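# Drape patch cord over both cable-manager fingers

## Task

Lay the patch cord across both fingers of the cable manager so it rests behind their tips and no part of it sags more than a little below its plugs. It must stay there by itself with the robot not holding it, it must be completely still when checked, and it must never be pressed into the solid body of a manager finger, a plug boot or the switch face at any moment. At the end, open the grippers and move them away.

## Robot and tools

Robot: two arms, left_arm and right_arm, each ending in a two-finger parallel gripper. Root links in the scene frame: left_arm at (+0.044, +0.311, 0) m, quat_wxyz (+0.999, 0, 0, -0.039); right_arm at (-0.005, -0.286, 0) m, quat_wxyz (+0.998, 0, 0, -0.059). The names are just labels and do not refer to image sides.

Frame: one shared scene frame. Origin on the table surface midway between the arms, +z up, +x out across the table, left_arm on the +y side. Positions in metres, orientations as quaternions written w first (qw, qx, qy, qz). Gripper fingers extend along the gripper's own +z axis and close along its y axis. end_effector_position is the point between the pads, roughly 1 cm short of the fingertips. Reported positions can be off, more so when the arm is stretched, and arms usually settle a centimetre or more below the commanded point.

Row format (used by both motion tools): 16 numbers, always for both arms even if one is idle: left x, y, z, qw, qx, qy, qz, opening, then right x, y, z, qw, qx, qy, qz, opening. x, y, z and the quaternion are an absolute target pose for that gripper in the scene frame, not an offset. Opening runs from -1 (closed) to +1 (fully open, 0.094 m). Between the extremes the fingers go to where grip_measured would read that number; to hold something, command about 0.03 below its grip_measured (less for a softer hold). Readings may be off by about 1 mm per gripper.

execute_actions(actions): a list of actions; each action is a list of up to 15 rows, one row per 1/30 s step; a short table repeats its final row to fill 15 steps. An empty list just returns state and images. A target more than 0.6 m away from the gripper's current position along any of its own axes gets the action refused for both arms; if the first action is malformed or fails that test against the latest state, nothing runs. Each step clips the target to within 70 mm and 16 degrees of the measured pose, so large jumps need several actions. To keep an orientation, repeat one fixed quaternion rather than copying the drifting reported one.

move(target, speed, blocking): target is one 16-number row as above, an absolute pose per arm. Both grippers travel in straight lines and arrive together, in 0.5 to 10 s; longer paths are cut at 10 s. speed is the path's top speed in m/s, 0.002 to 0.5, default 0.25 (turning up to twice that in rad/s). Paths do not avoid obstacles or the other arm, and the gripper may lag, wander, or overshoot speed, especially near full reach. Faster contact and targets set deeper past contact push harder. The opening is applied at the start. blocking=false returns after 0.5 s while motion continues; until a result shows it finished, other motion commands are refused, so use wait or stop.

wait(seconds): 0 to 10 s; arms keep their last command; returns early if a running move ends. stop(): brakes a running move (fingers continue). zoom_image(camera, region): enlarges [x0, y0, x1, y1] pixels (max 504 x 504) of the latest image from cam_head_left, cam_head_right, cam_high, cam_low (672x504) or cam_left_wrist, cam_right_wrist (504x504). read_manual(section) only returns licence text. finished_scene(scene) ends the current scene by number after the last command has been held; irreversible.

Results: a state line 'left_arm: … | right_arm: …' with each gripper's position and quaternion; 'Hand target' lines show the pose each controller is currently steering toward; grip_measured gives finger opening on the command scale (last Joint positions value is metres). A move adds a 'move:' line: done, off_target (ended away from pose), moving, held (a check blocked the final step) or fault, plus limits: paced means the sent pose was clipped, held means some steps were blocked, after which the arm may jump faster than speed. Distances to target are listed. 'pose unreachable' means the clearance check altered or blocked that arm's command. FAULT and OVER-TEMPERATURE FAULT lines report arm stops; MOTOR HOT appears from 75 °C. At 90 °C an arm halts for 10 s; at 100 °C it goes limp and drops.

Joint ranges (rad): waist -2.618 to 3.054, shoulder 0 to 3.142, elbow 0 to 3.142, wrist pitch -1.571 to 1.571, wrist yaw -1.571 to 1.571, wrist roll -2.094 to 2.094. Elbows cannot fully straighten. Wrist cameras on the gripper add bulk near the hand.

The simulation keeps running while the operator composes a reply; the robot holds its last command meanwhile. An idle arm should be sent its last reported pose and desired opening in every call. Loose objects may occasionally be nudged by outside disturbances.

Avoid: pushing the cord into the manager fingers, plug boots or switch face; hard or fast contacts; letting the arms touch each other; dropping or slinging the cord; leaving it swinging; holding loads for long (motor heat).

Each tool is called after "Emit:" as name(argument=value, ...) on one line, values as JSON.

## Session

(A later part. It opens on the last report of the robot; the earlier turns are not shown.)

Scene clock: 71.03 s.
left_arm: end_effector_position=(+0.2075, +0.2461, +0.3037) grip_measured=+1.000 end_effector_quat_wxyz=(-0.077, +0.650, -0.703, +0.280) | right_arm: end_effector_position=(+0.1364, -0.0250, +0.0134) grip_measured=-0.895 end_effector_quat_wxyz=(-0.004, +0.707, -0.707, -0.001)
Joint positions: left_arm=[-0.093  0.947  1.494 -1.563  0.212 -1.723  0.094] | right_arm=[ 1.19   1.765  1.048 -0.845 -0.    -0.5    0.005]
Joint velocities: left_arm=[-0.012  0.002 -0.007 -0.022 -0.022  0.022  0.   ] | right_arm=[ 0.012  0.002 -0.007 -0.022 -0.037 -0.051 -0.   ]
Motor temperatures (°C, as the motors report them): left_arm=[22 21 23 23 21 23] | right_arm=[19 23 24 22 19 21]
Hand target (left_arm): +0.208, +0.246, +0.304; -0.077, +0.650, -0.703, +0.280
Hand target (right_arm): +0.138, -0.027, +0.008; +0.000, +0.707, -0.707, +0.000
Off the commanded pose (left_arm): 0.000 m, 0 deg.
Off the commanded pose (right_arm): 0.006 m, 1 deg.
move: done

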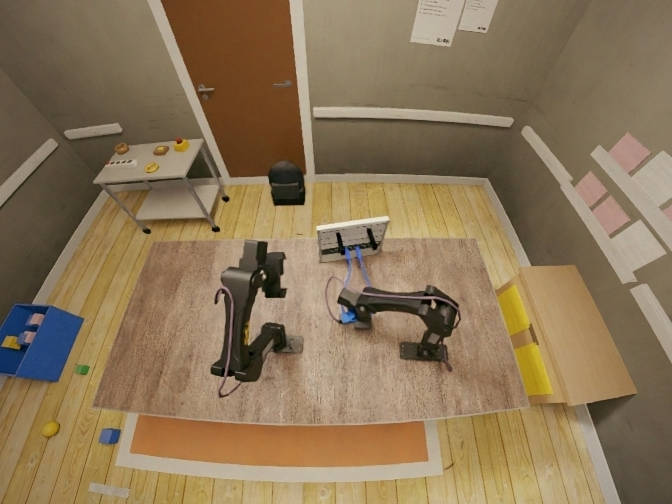

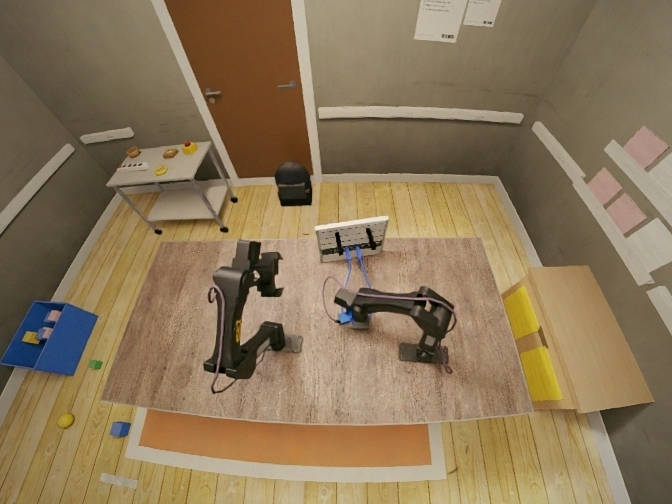

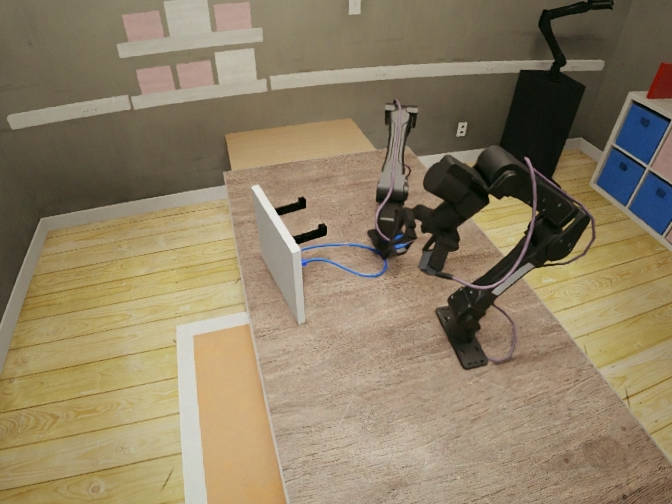

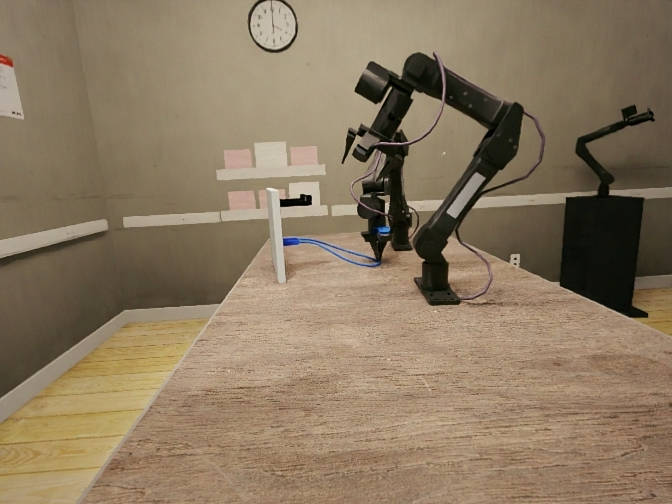

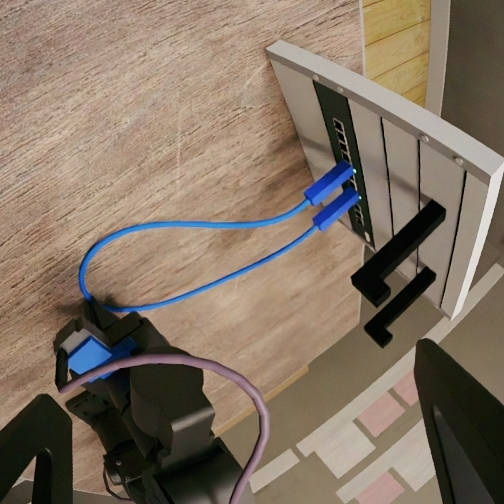

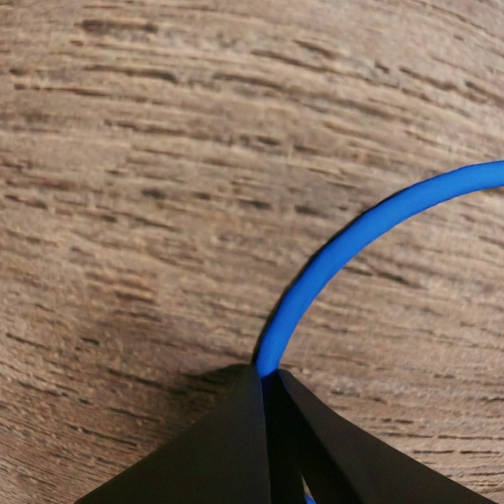

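Emit:
move(target=[0.2075,0.2461,0.3037,-0.077,0.650,-0.703,0.280,1, 0.138,-0.027,0.008,0,-0.7071,0.7071,0,-0.5], speed=0.05)

Emit:
move(target=[0.2075,0.2461,0.3037,-0.077,0.650,-0.703,0.280,1, 0.138,-0.027,0.001,0,-0.7071,0.7071,0,-0.5], speed=0.02)

Emit:
move(target=[0.2075,0.2461,0.3037,-0.077,0.650,-0.703,0.280,1, 0.138,-0.027,0.001,0,-0.7071,0.7071,0,-0.9], speed=0.05)

Scene clock: 77.77 s.
left_arm: end_effector_position=(+0.2075, +0.2461, +0.3037) grip_measured=+1.000 end_effector_quat_wxyz=(-0.077, +0.650, -0.703, +0.280) | right_arm: end_effector_position=(+0.1366, -0.0246, +0.0134) grip_measured=-0.502 end_effector_quat_wxyz=(-0.005, +0.707, -0.707, -0.002)
Joint positions: left_arm=[-0.093  0.947  1.494 -1.563  0.212 -1.723  0.094] | right_arm=[ 1.19   1.765  1.048 -0.843 -0.    -0.5    0.023]
Joint velocities: left_arm=[-0.002 -0.007 -0.007 -0.066 -0.022  0.037  0.   ] | right_arm=[-0.002 -0.007 -0.007 -0.037 -0.066 -0.007  0.001]
Motor temperatures (°C, as the motors report them): left_arm=[22 21 23 23 21 23] | right_arm=[19 24 24 22 19 21]
Hand target (left_arm): +0.208, +0.246, +0.304; -0.077, +0.650, -0.703, +0.280
Hand target (right_arm): +0.138, -0.027, +0.008; -0.000, +0.707, -0.707, -0.000
Off the commanded pose (left_arm): 0.000 m, 0 deg.
Off the commanded pose (right_arm): 0.006 m, 1 deg.
move: done

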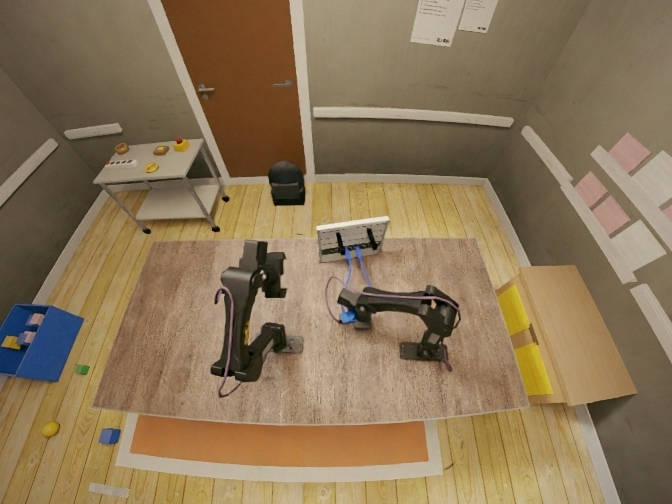

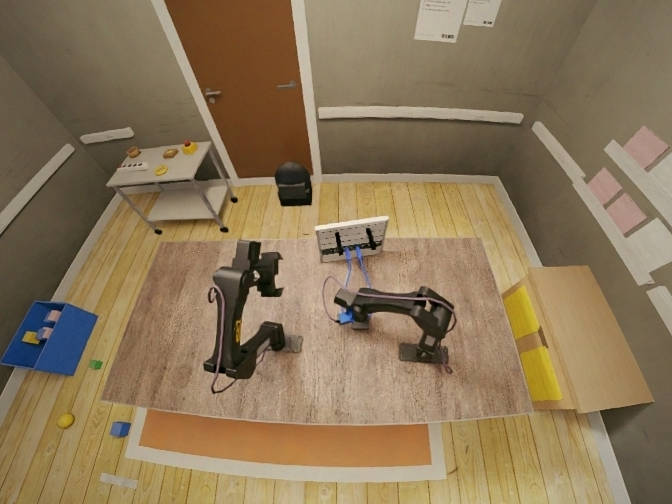

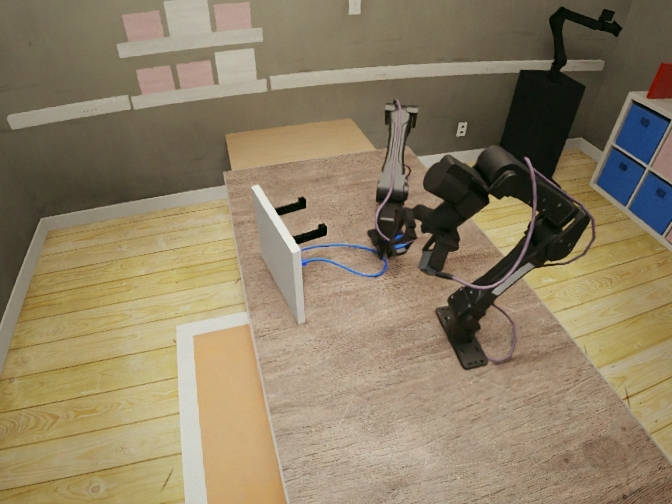

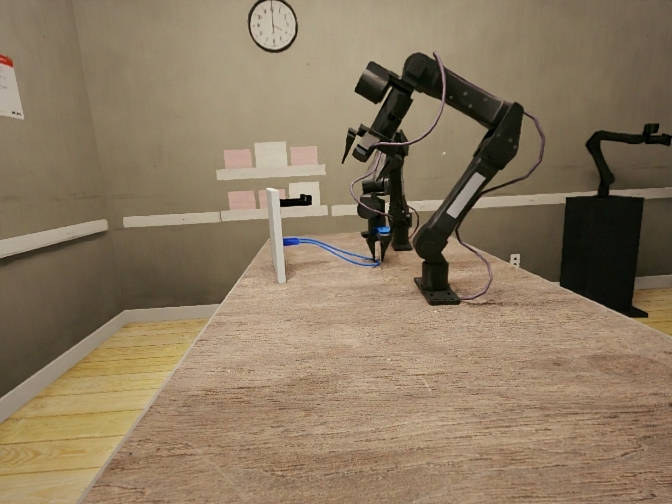

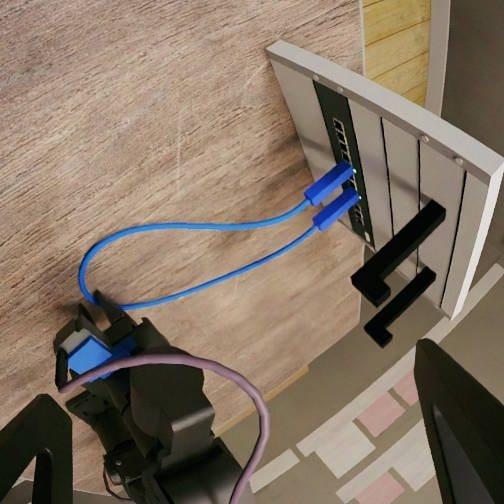

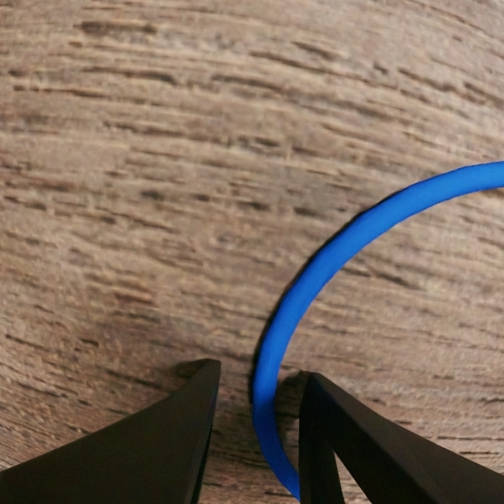

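Scene clock: 78.63 s.
left_arm: end_effector_position=(+0.2075, +0.2461, +0.3037) grip_measured=+1.000 end_effector_quat_wxyz=(-0.077, +0.650, -0.703, +0.280) | right_arm: end_effector_position=(+0.1366, -0.0246, +0.0096) grip_measured=-0.502 end_effector_quat_wxyz=(-0.007, +0.707, -0.707, -0.002)
Joint positions: left_arm=[-0.093  0.947  1.494 -1.563  0.212 -1.723  0.094] | right_arm=[ 1.19   1.768  1.034 -0.821 -0.    -0.5    0.023]
Joint velocities: left_arm=[-0.007  0.002  0.017  0.051 -0.037  0.022  0.   ] | right_arm=[ 0.012 -0.012  0.002 -0.007  0.051  0.022 -0.001]
Motor temperatures (°C, as the motors report them): left_arm=[22 21 23 23 21 23] | right_arm=[19 24 24 22 19 21]
Hand target (left_arm): +0.208, +0.246, +0.304; -0.077, +0.650, -0.703, +0.280
Hand target (right_arm): +0.138, -0.027, +0.001; +0.000, +0.707, -0.707, -0.000
Off the commanded pose (left_arm): 0.000 m, 0 deg.
Off the commanded pose (right_arm): 0.009 m, 1 deg.
move: done

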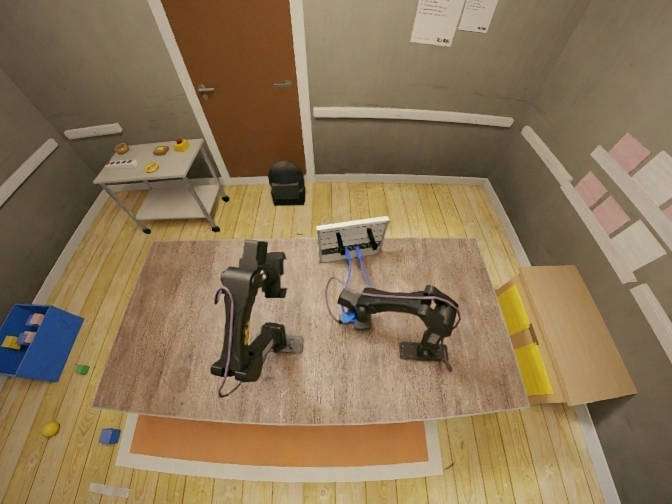

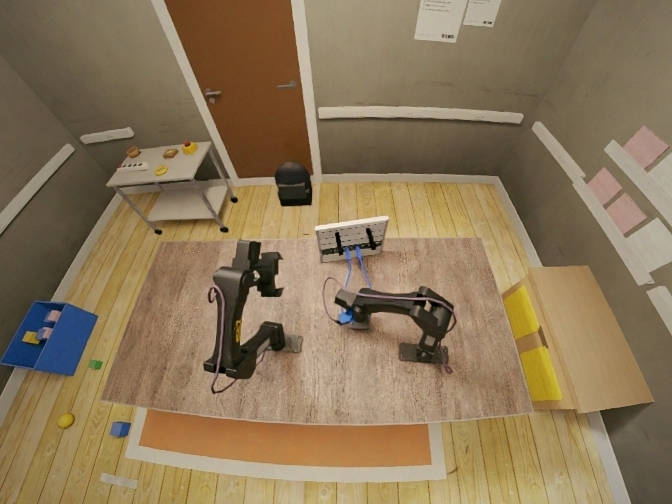

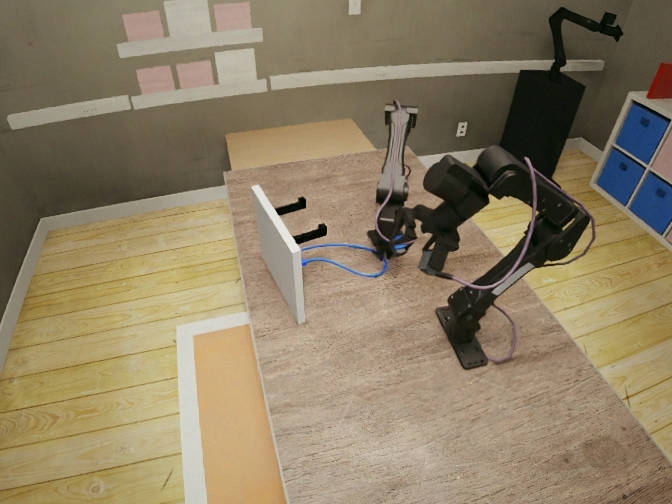

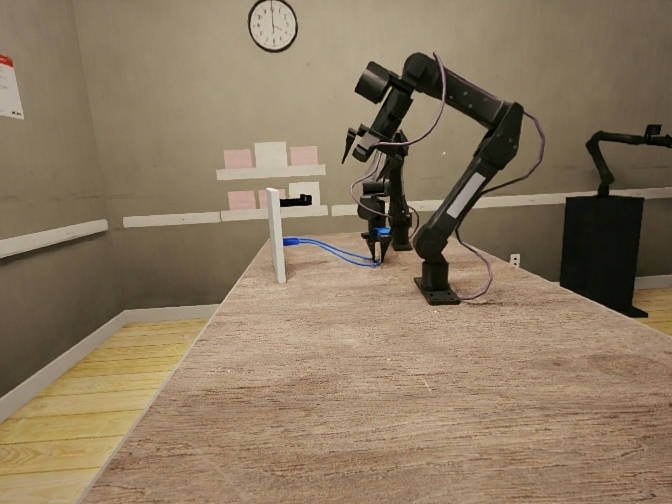

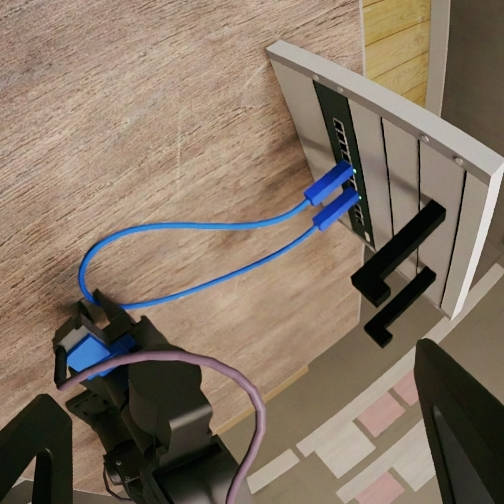

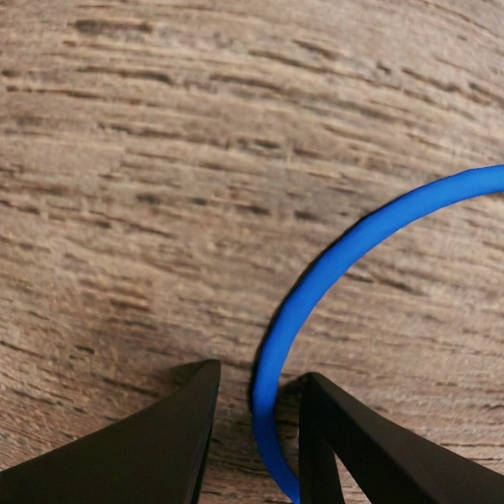

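Scene clock: 79.33 s.
left_arm: end_effector_position=(+0.2075, +0.2461, +0.3037) grip_measured=+1.000 end_effector_quat_wxyz=(-0.077, +0.650, -0.703, +0.280) | right_arm: end_effector_position=(+0.1369, -0.0246, +0.0096) grip_measured=-0.891 end_effector_quat_wxyz=(-0.008, +0.707, -0.707, -0.002)
Joint positions: left_arm=[-0.093  0.947  1.494 -1.563  0.212 -1.723  0.094] | right_arm=[ 1.19   1.768  1.034 -0.821  0.001 -0.5    0.005]
Joint velocities: left_arm=[-0.007 -0.002 -0.002  0.051  0.037 -0.037  0.   ] | right_arm=[ 0.012 -0.017 -0.002  0.022 -0.007 -0.095  0.001]
Motor temperatures (°C, as the motors report them): left_arm=[22 21 23 23 21 23] | right_arm=[19 24 24 22 19 21]
Hand target (left_arm): +0.208, +0.246, +0.304; -0.077, +0.650, -0.703, +0.280
Hand target (right_arm): +0.138, -0.027, +0.001; +0.000, +0.707, -0.707, -0.000
Off the commanded pose (left_arm): 0.000 m, 0 deg.
Off the commanded pose (right_arm): 0.009 m, 1 deg.
move: done

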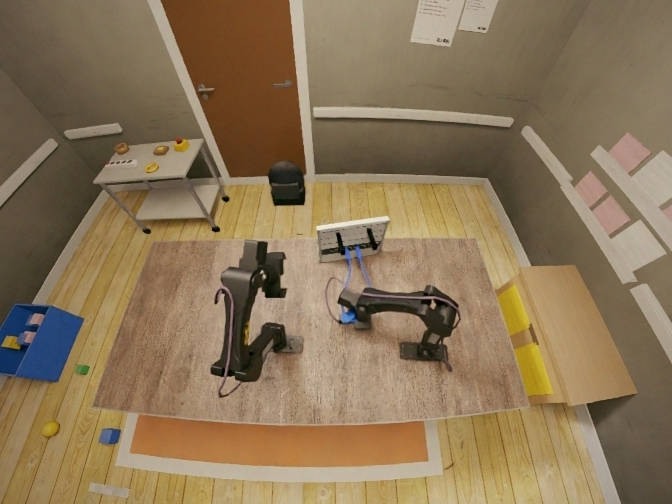

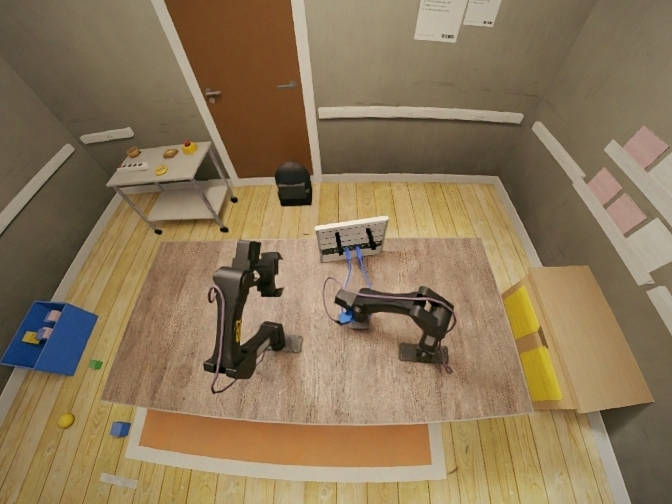

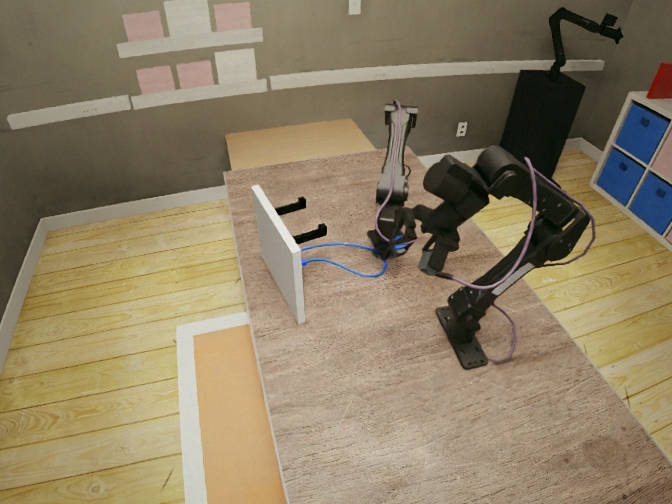

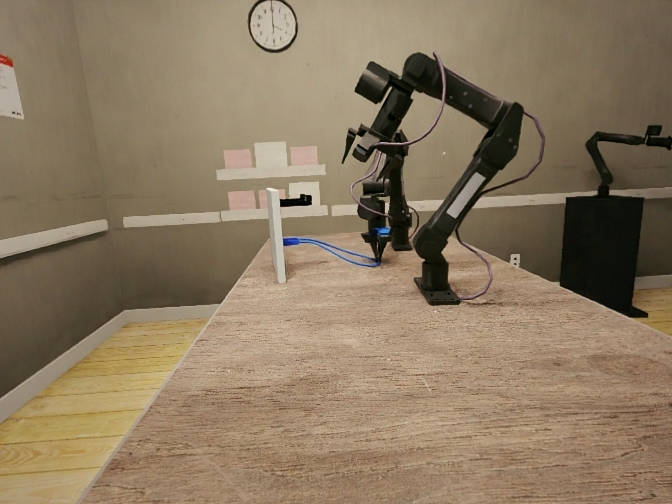

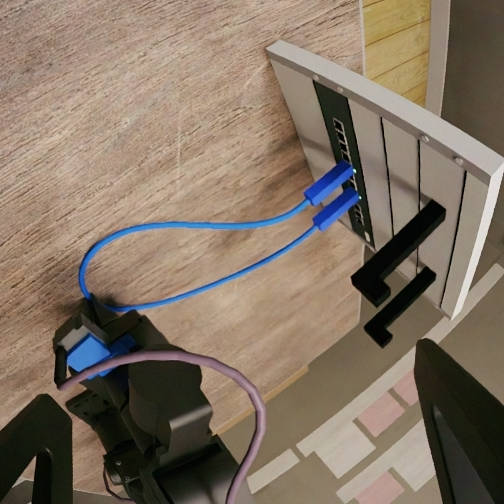

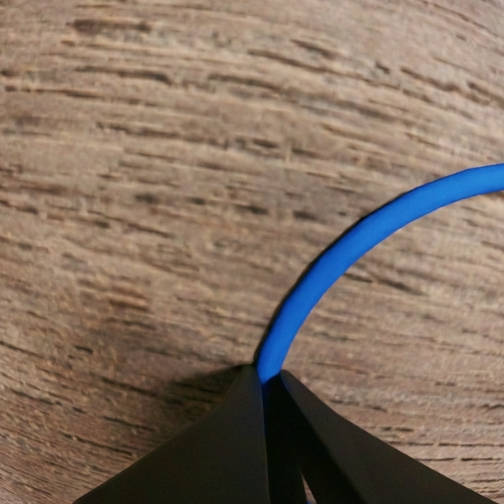

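Gripped. Tighten a bit and lift.

Emit:
move(target=[0.2075,0.2461,0.3037,-0.077,0.650,-0.703,0.280,1, 0.2,-0.025,0.18,0,-0.7071,0.7071,0,-0.915], speed=0.12)

Scene clock: 84.57 s.
left_arm: end_effector_position=(+0.2075, +0.2461, +0.3037) grip_measured=+1.000 end_effector_quat_wxyz=(-0.077, +0.650, -0.703, +0.280) | right_arm: end_effector_position=(+0.1970, -0.0269, +0.1777) grip_measured=-0.902 end_effector_quat_wxyz=(+0.002, +0.707, -0.707, +0.001)
Joint positions: left_arm=[-0.093  0.947  1.494 -1.563  0.212 -1.723  0.094] | right_arm=[ 1.026  1.81   1.774 -1.538  0.001 -0.663  0.005]
Joint velocities: left_arm=[ 0.002 -0.002 -0.007 -0.095  0.007 -0.051  0.   ] | right_arm=[ 0.002  0.002 -0.012 -0.066 -0.007  0.022 -0.   ]
Motor temperatures (°C, as the motors report them): left_arm=[22 21 23 23 21 23] | right_arm=[19 24 24 22 19 21]
Hand target (left_arm): +0.208, +0.246, +0.304; -0.077, +0.650, -0.703, +0.280
Hand target (right_arm): +0.200, -0.026, +0.180; +0.001, +0.707, -0.707, -0.001
Off the commanded pose (left_arm): 0.000 m, 0 deg.
Off the commanded pose (right_arm): 0.004 m, 0 deg.
move: done

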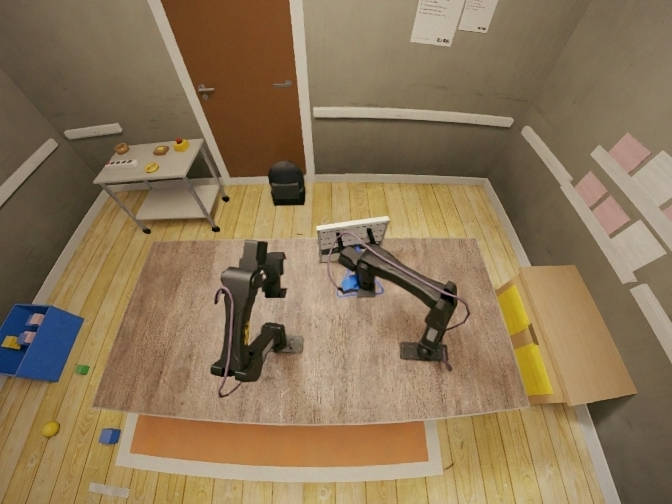

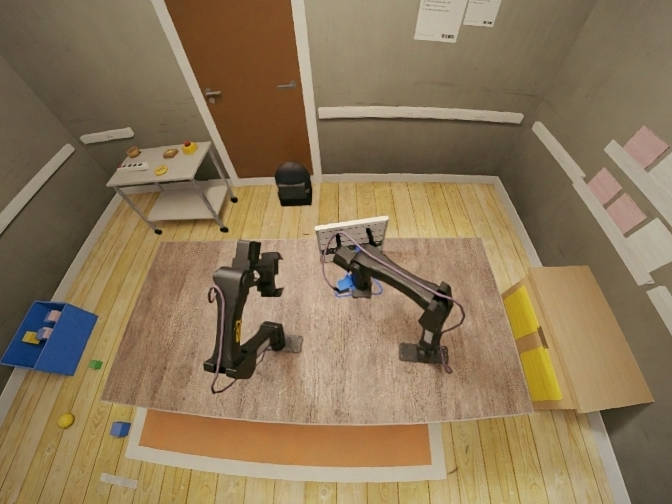

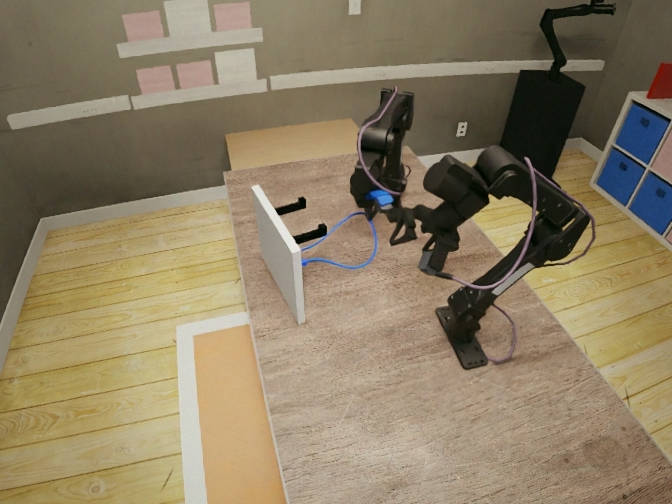

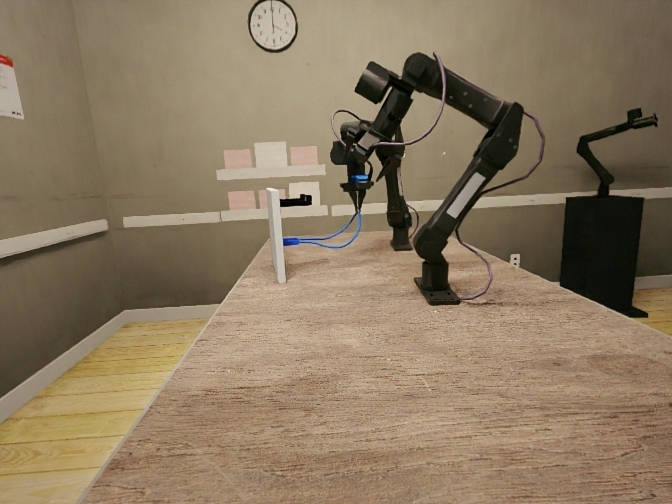

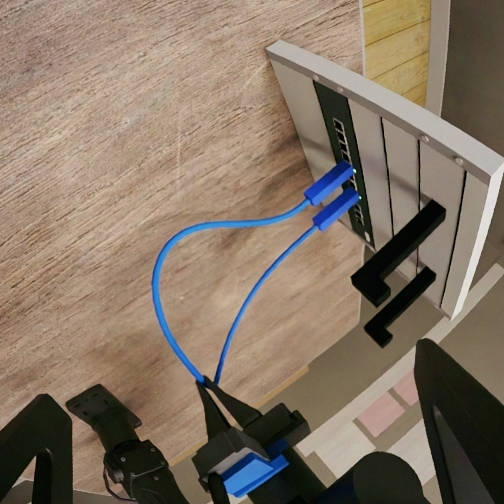

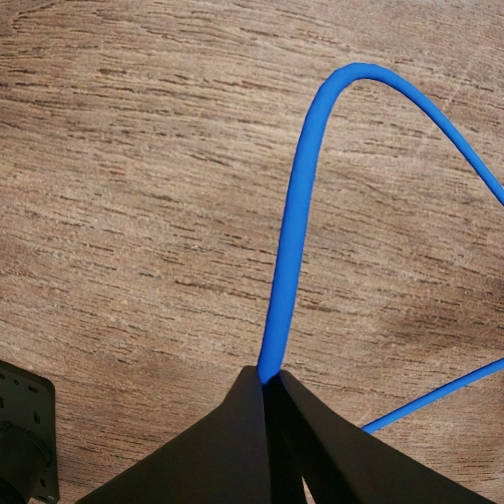

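Emit:
move(target=[0.2075,0.2461,0.3037,-0.077,0.650,-0.703,0.280,1, 0.29,-0.025,0.265,0.201,-0.7506,0.608,-0.163,-0.915], speed=0.12)

Emit:
zoom_image(camera="cam_head_left", region=[270, 190, 450, 340])

Emit:
zoom_image(camera="cam_high", region=[220, 120, 420, 320])

Scene clock: 98.23 s.
left_arm: end_effector_position=(+0.2075, +0.2461, +0.3037) grip_measured=+1.000 end_effector_quat_wxyz=(-0.077, +0.650, -0.703, +0.280) | right_arm: end_effector_position=(+0.2850, -0.0238, +0.2442) grip_measured=-0.902 end_effector_quat_wxyz=(-0.167, +0.759, -0.609, +0.158)
Joint positions: left_arm=[-0.093  0.947  1.494 -1.563  0.212 -1.723  0.094] | right_arm=[ 0.989  1.757  1.888 -1.346  0.305 -0.975  0.005]
Joint velocities: left_arm=[ 0.002  0.002 -0.007 -0.022  0.007 -0.022  0.   ] | right_arm=[-0.007  0.012 -0.012 -0.037 -0.037 -0.007  0.001]
Motor temperatures (°C, as the motors report them): left_arm=[22 21 23 24 21 23] | right_arm=[19 25 25 22 19 21]
Hand target (left_arm): +0.208, +0.246, +0.304; -0.077, +0.650, -0.703, +0.280
Hand target (right_arm): +0.290, -0.027, +0.265; -0.198, +0.749, -0.610, +0.165
Off the commanded pose (left_arm): 0.000 m, 0 deg.
Off the commanded pose (right_arm): 0.021 m, 4 deg.
move: off_target (right_arm)

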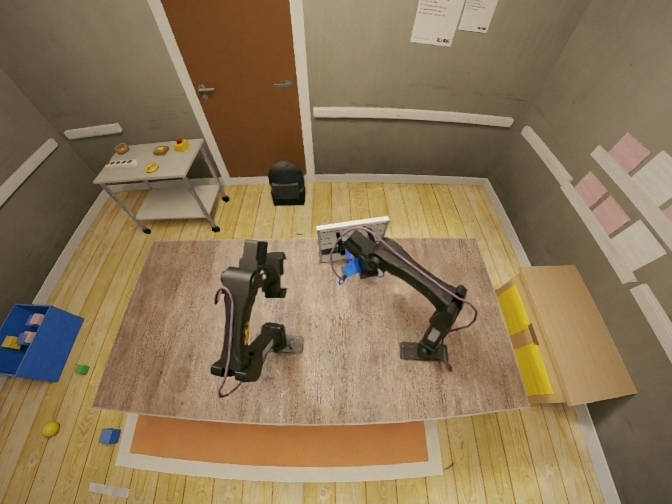

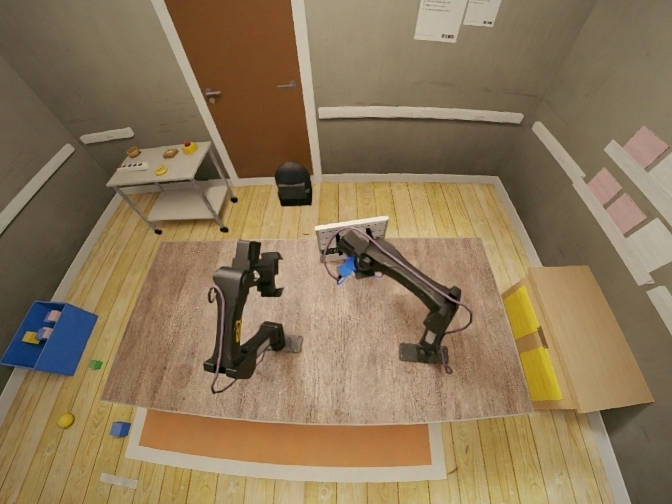

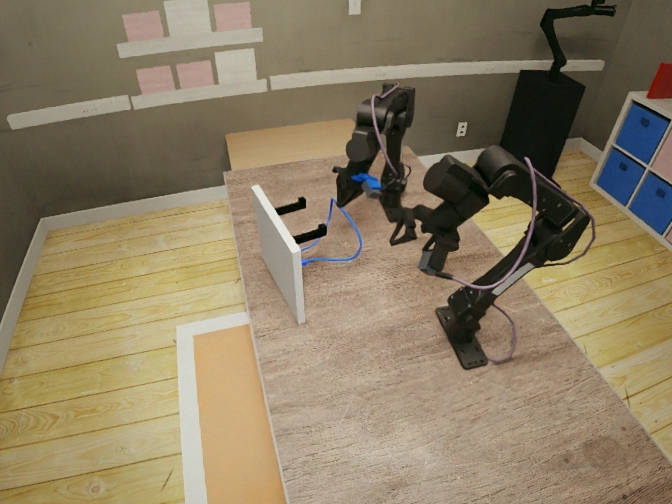

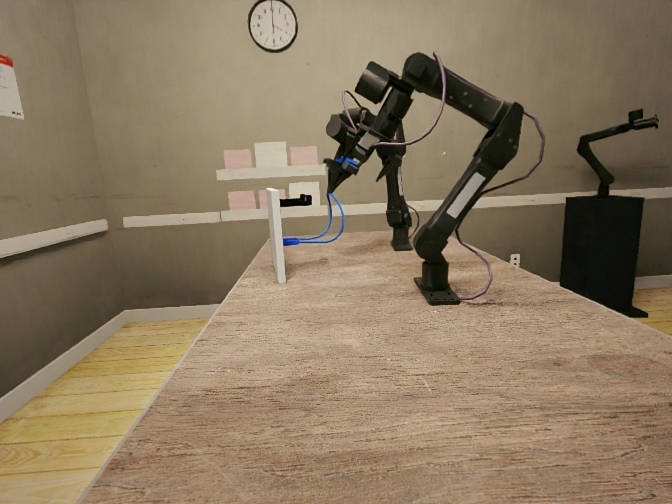

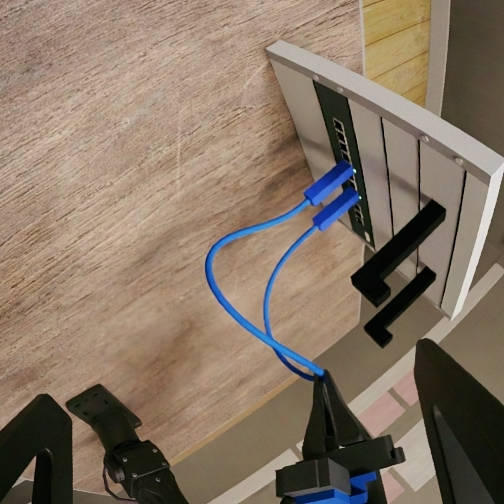

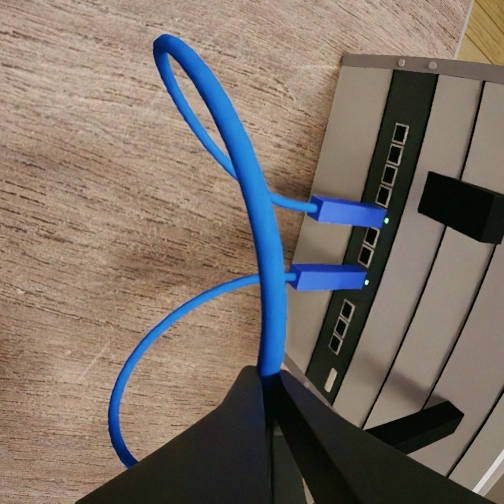

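Region (270, 190, 450, 340) of cam_head_left's 672x504 image, scaled by 2.800, with more detail than that image has.

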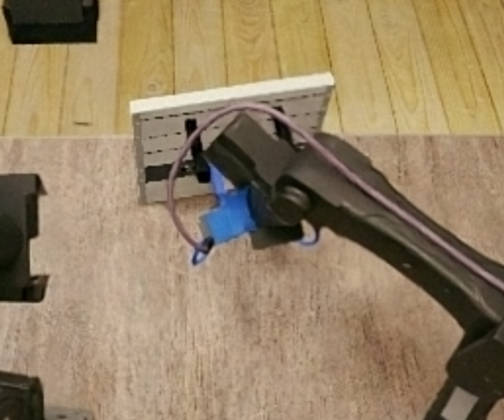

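Region (220, 120, 420, 320) of cam_high's 672x504 image, scaled by 2.520, with more detail than that image has.

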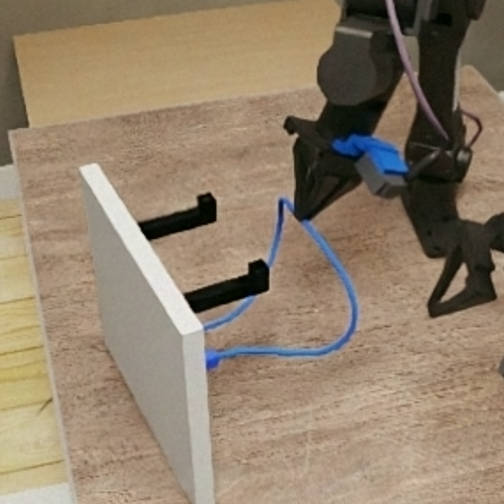

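Emit:
move(target=[0.2075,0.2461,0.3037,-0.077,0.650,-0.703,0.280,1, 0.35,-0.01,0.305,0.201,-0.7506,0.608,-0.163,-0.915], speed=0.08)

Emit:
zoom_image(camera="cam_low", region=[240, 130, 400, 290])

Emit:
zoom_image(camera="cam_high", region=[220, 120, 420, 320])

Scene clock: 106.70 s.
left_arm: end_effector_position=(+0.2075, +0.2461, +0.3037) grip_measured=+1.000 end_effector_quat_wxyz=(-0.077, +0.650, -0.703, +0.280) | right_arm: end_effector_position=(+0.3474, -0.0107, +0.3032) grip_measured=-0.902 end_effector_quat_wxyz=(-0.212, +0.749, -0.606, +0.167)
Joint positions: left_arm=[-0.093  0.947  1.494 -1.563  0.212 -1.723  0.094] | right_arm=[ 0.887  2.057  2.535 -1.569  0.272 -1.079  0.005]
Joint velocities: left_arm=[-0.022 -0.017 -0.002 -0.007 -0.037 -0.11   0.   ] | right_arm=[-0.012 -0.012 -0.012 -0.037  0.022  0.037  0.   ]
Motor temperatures (°C, as the motors report them): left_arm=[22 21 23 24 21 23] | right_arm=[19 26 26 22 19 21]
Hand target (left_arm): +0.208, +0.246, +0.304; -0.077, +0.650, -0.703, +0.280
Hand target (right_arm): +0.350, -0.011, +0.303; -0.212, +0.749, -0.606, +0.165
Off the commanded pose (left_arm): 0.000 m, 0 deg.
Off the commanded pose (right_arm): 0.003 m, 1 deg.
joint sent to its limit (right arm) — the command would take joint 4 (wrist pitch) past its lower limit, so that joint was sent only as far as its limit.
move: done

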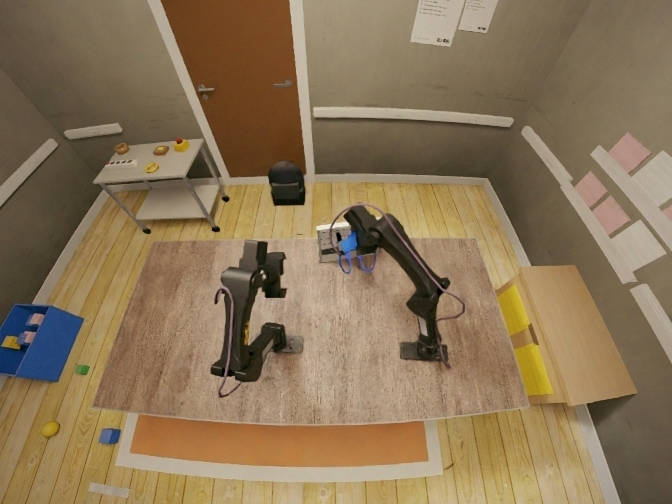

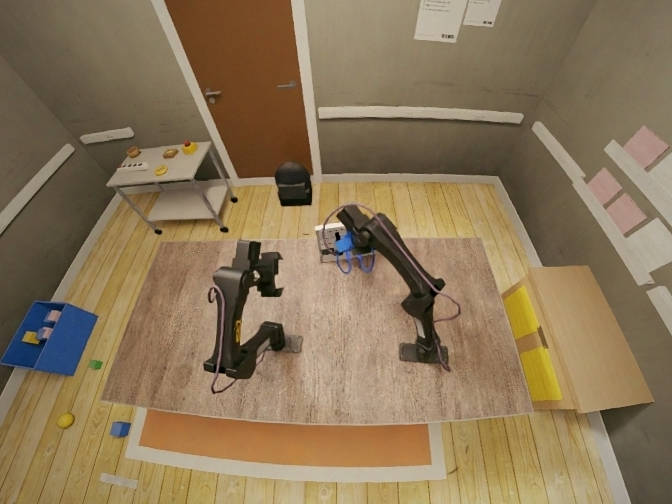

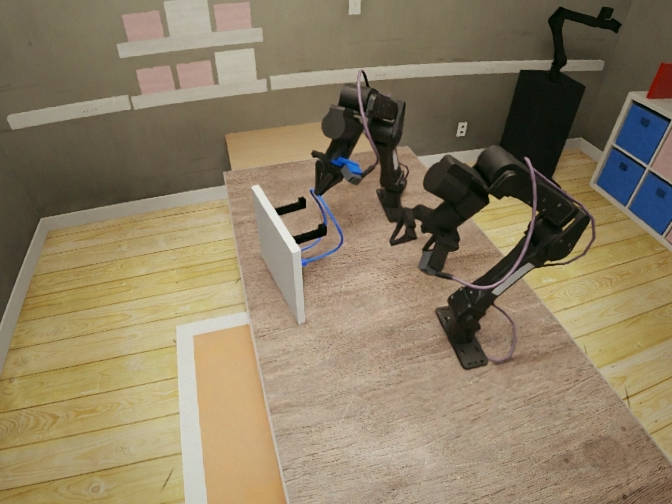

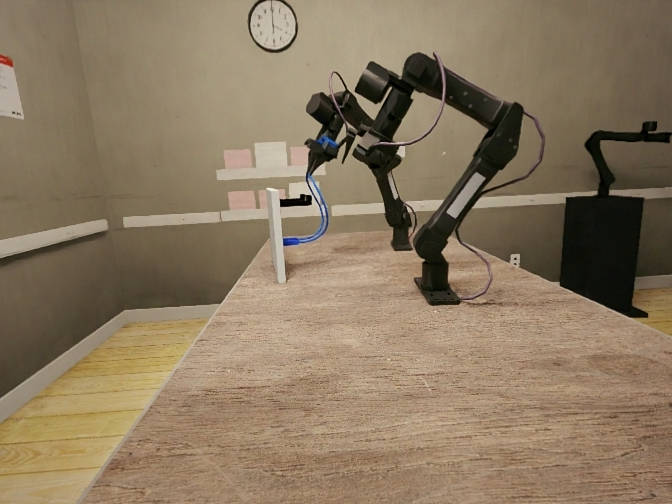

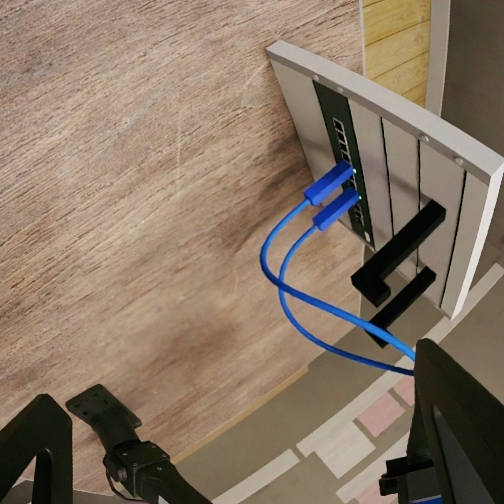

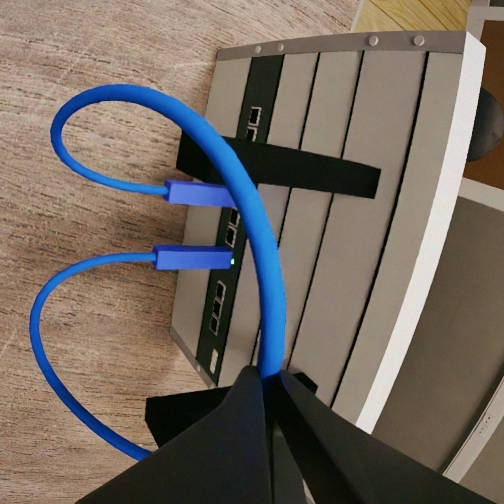

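Region (240, 130, 400, 290) of cam_low's 672x504 image, scaled by 3.150, with more detail than that image has.

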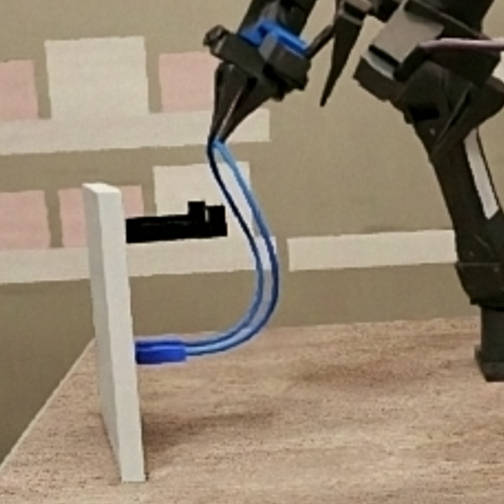

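Region (220, 120, 420, 320) of cam_high's 672x504 image, scaled by 2.520, with more detail than that image has.

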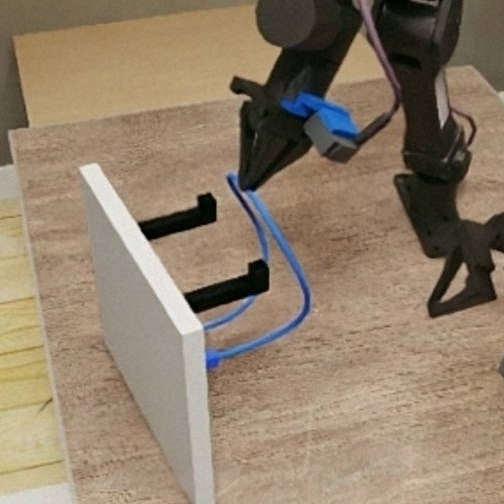

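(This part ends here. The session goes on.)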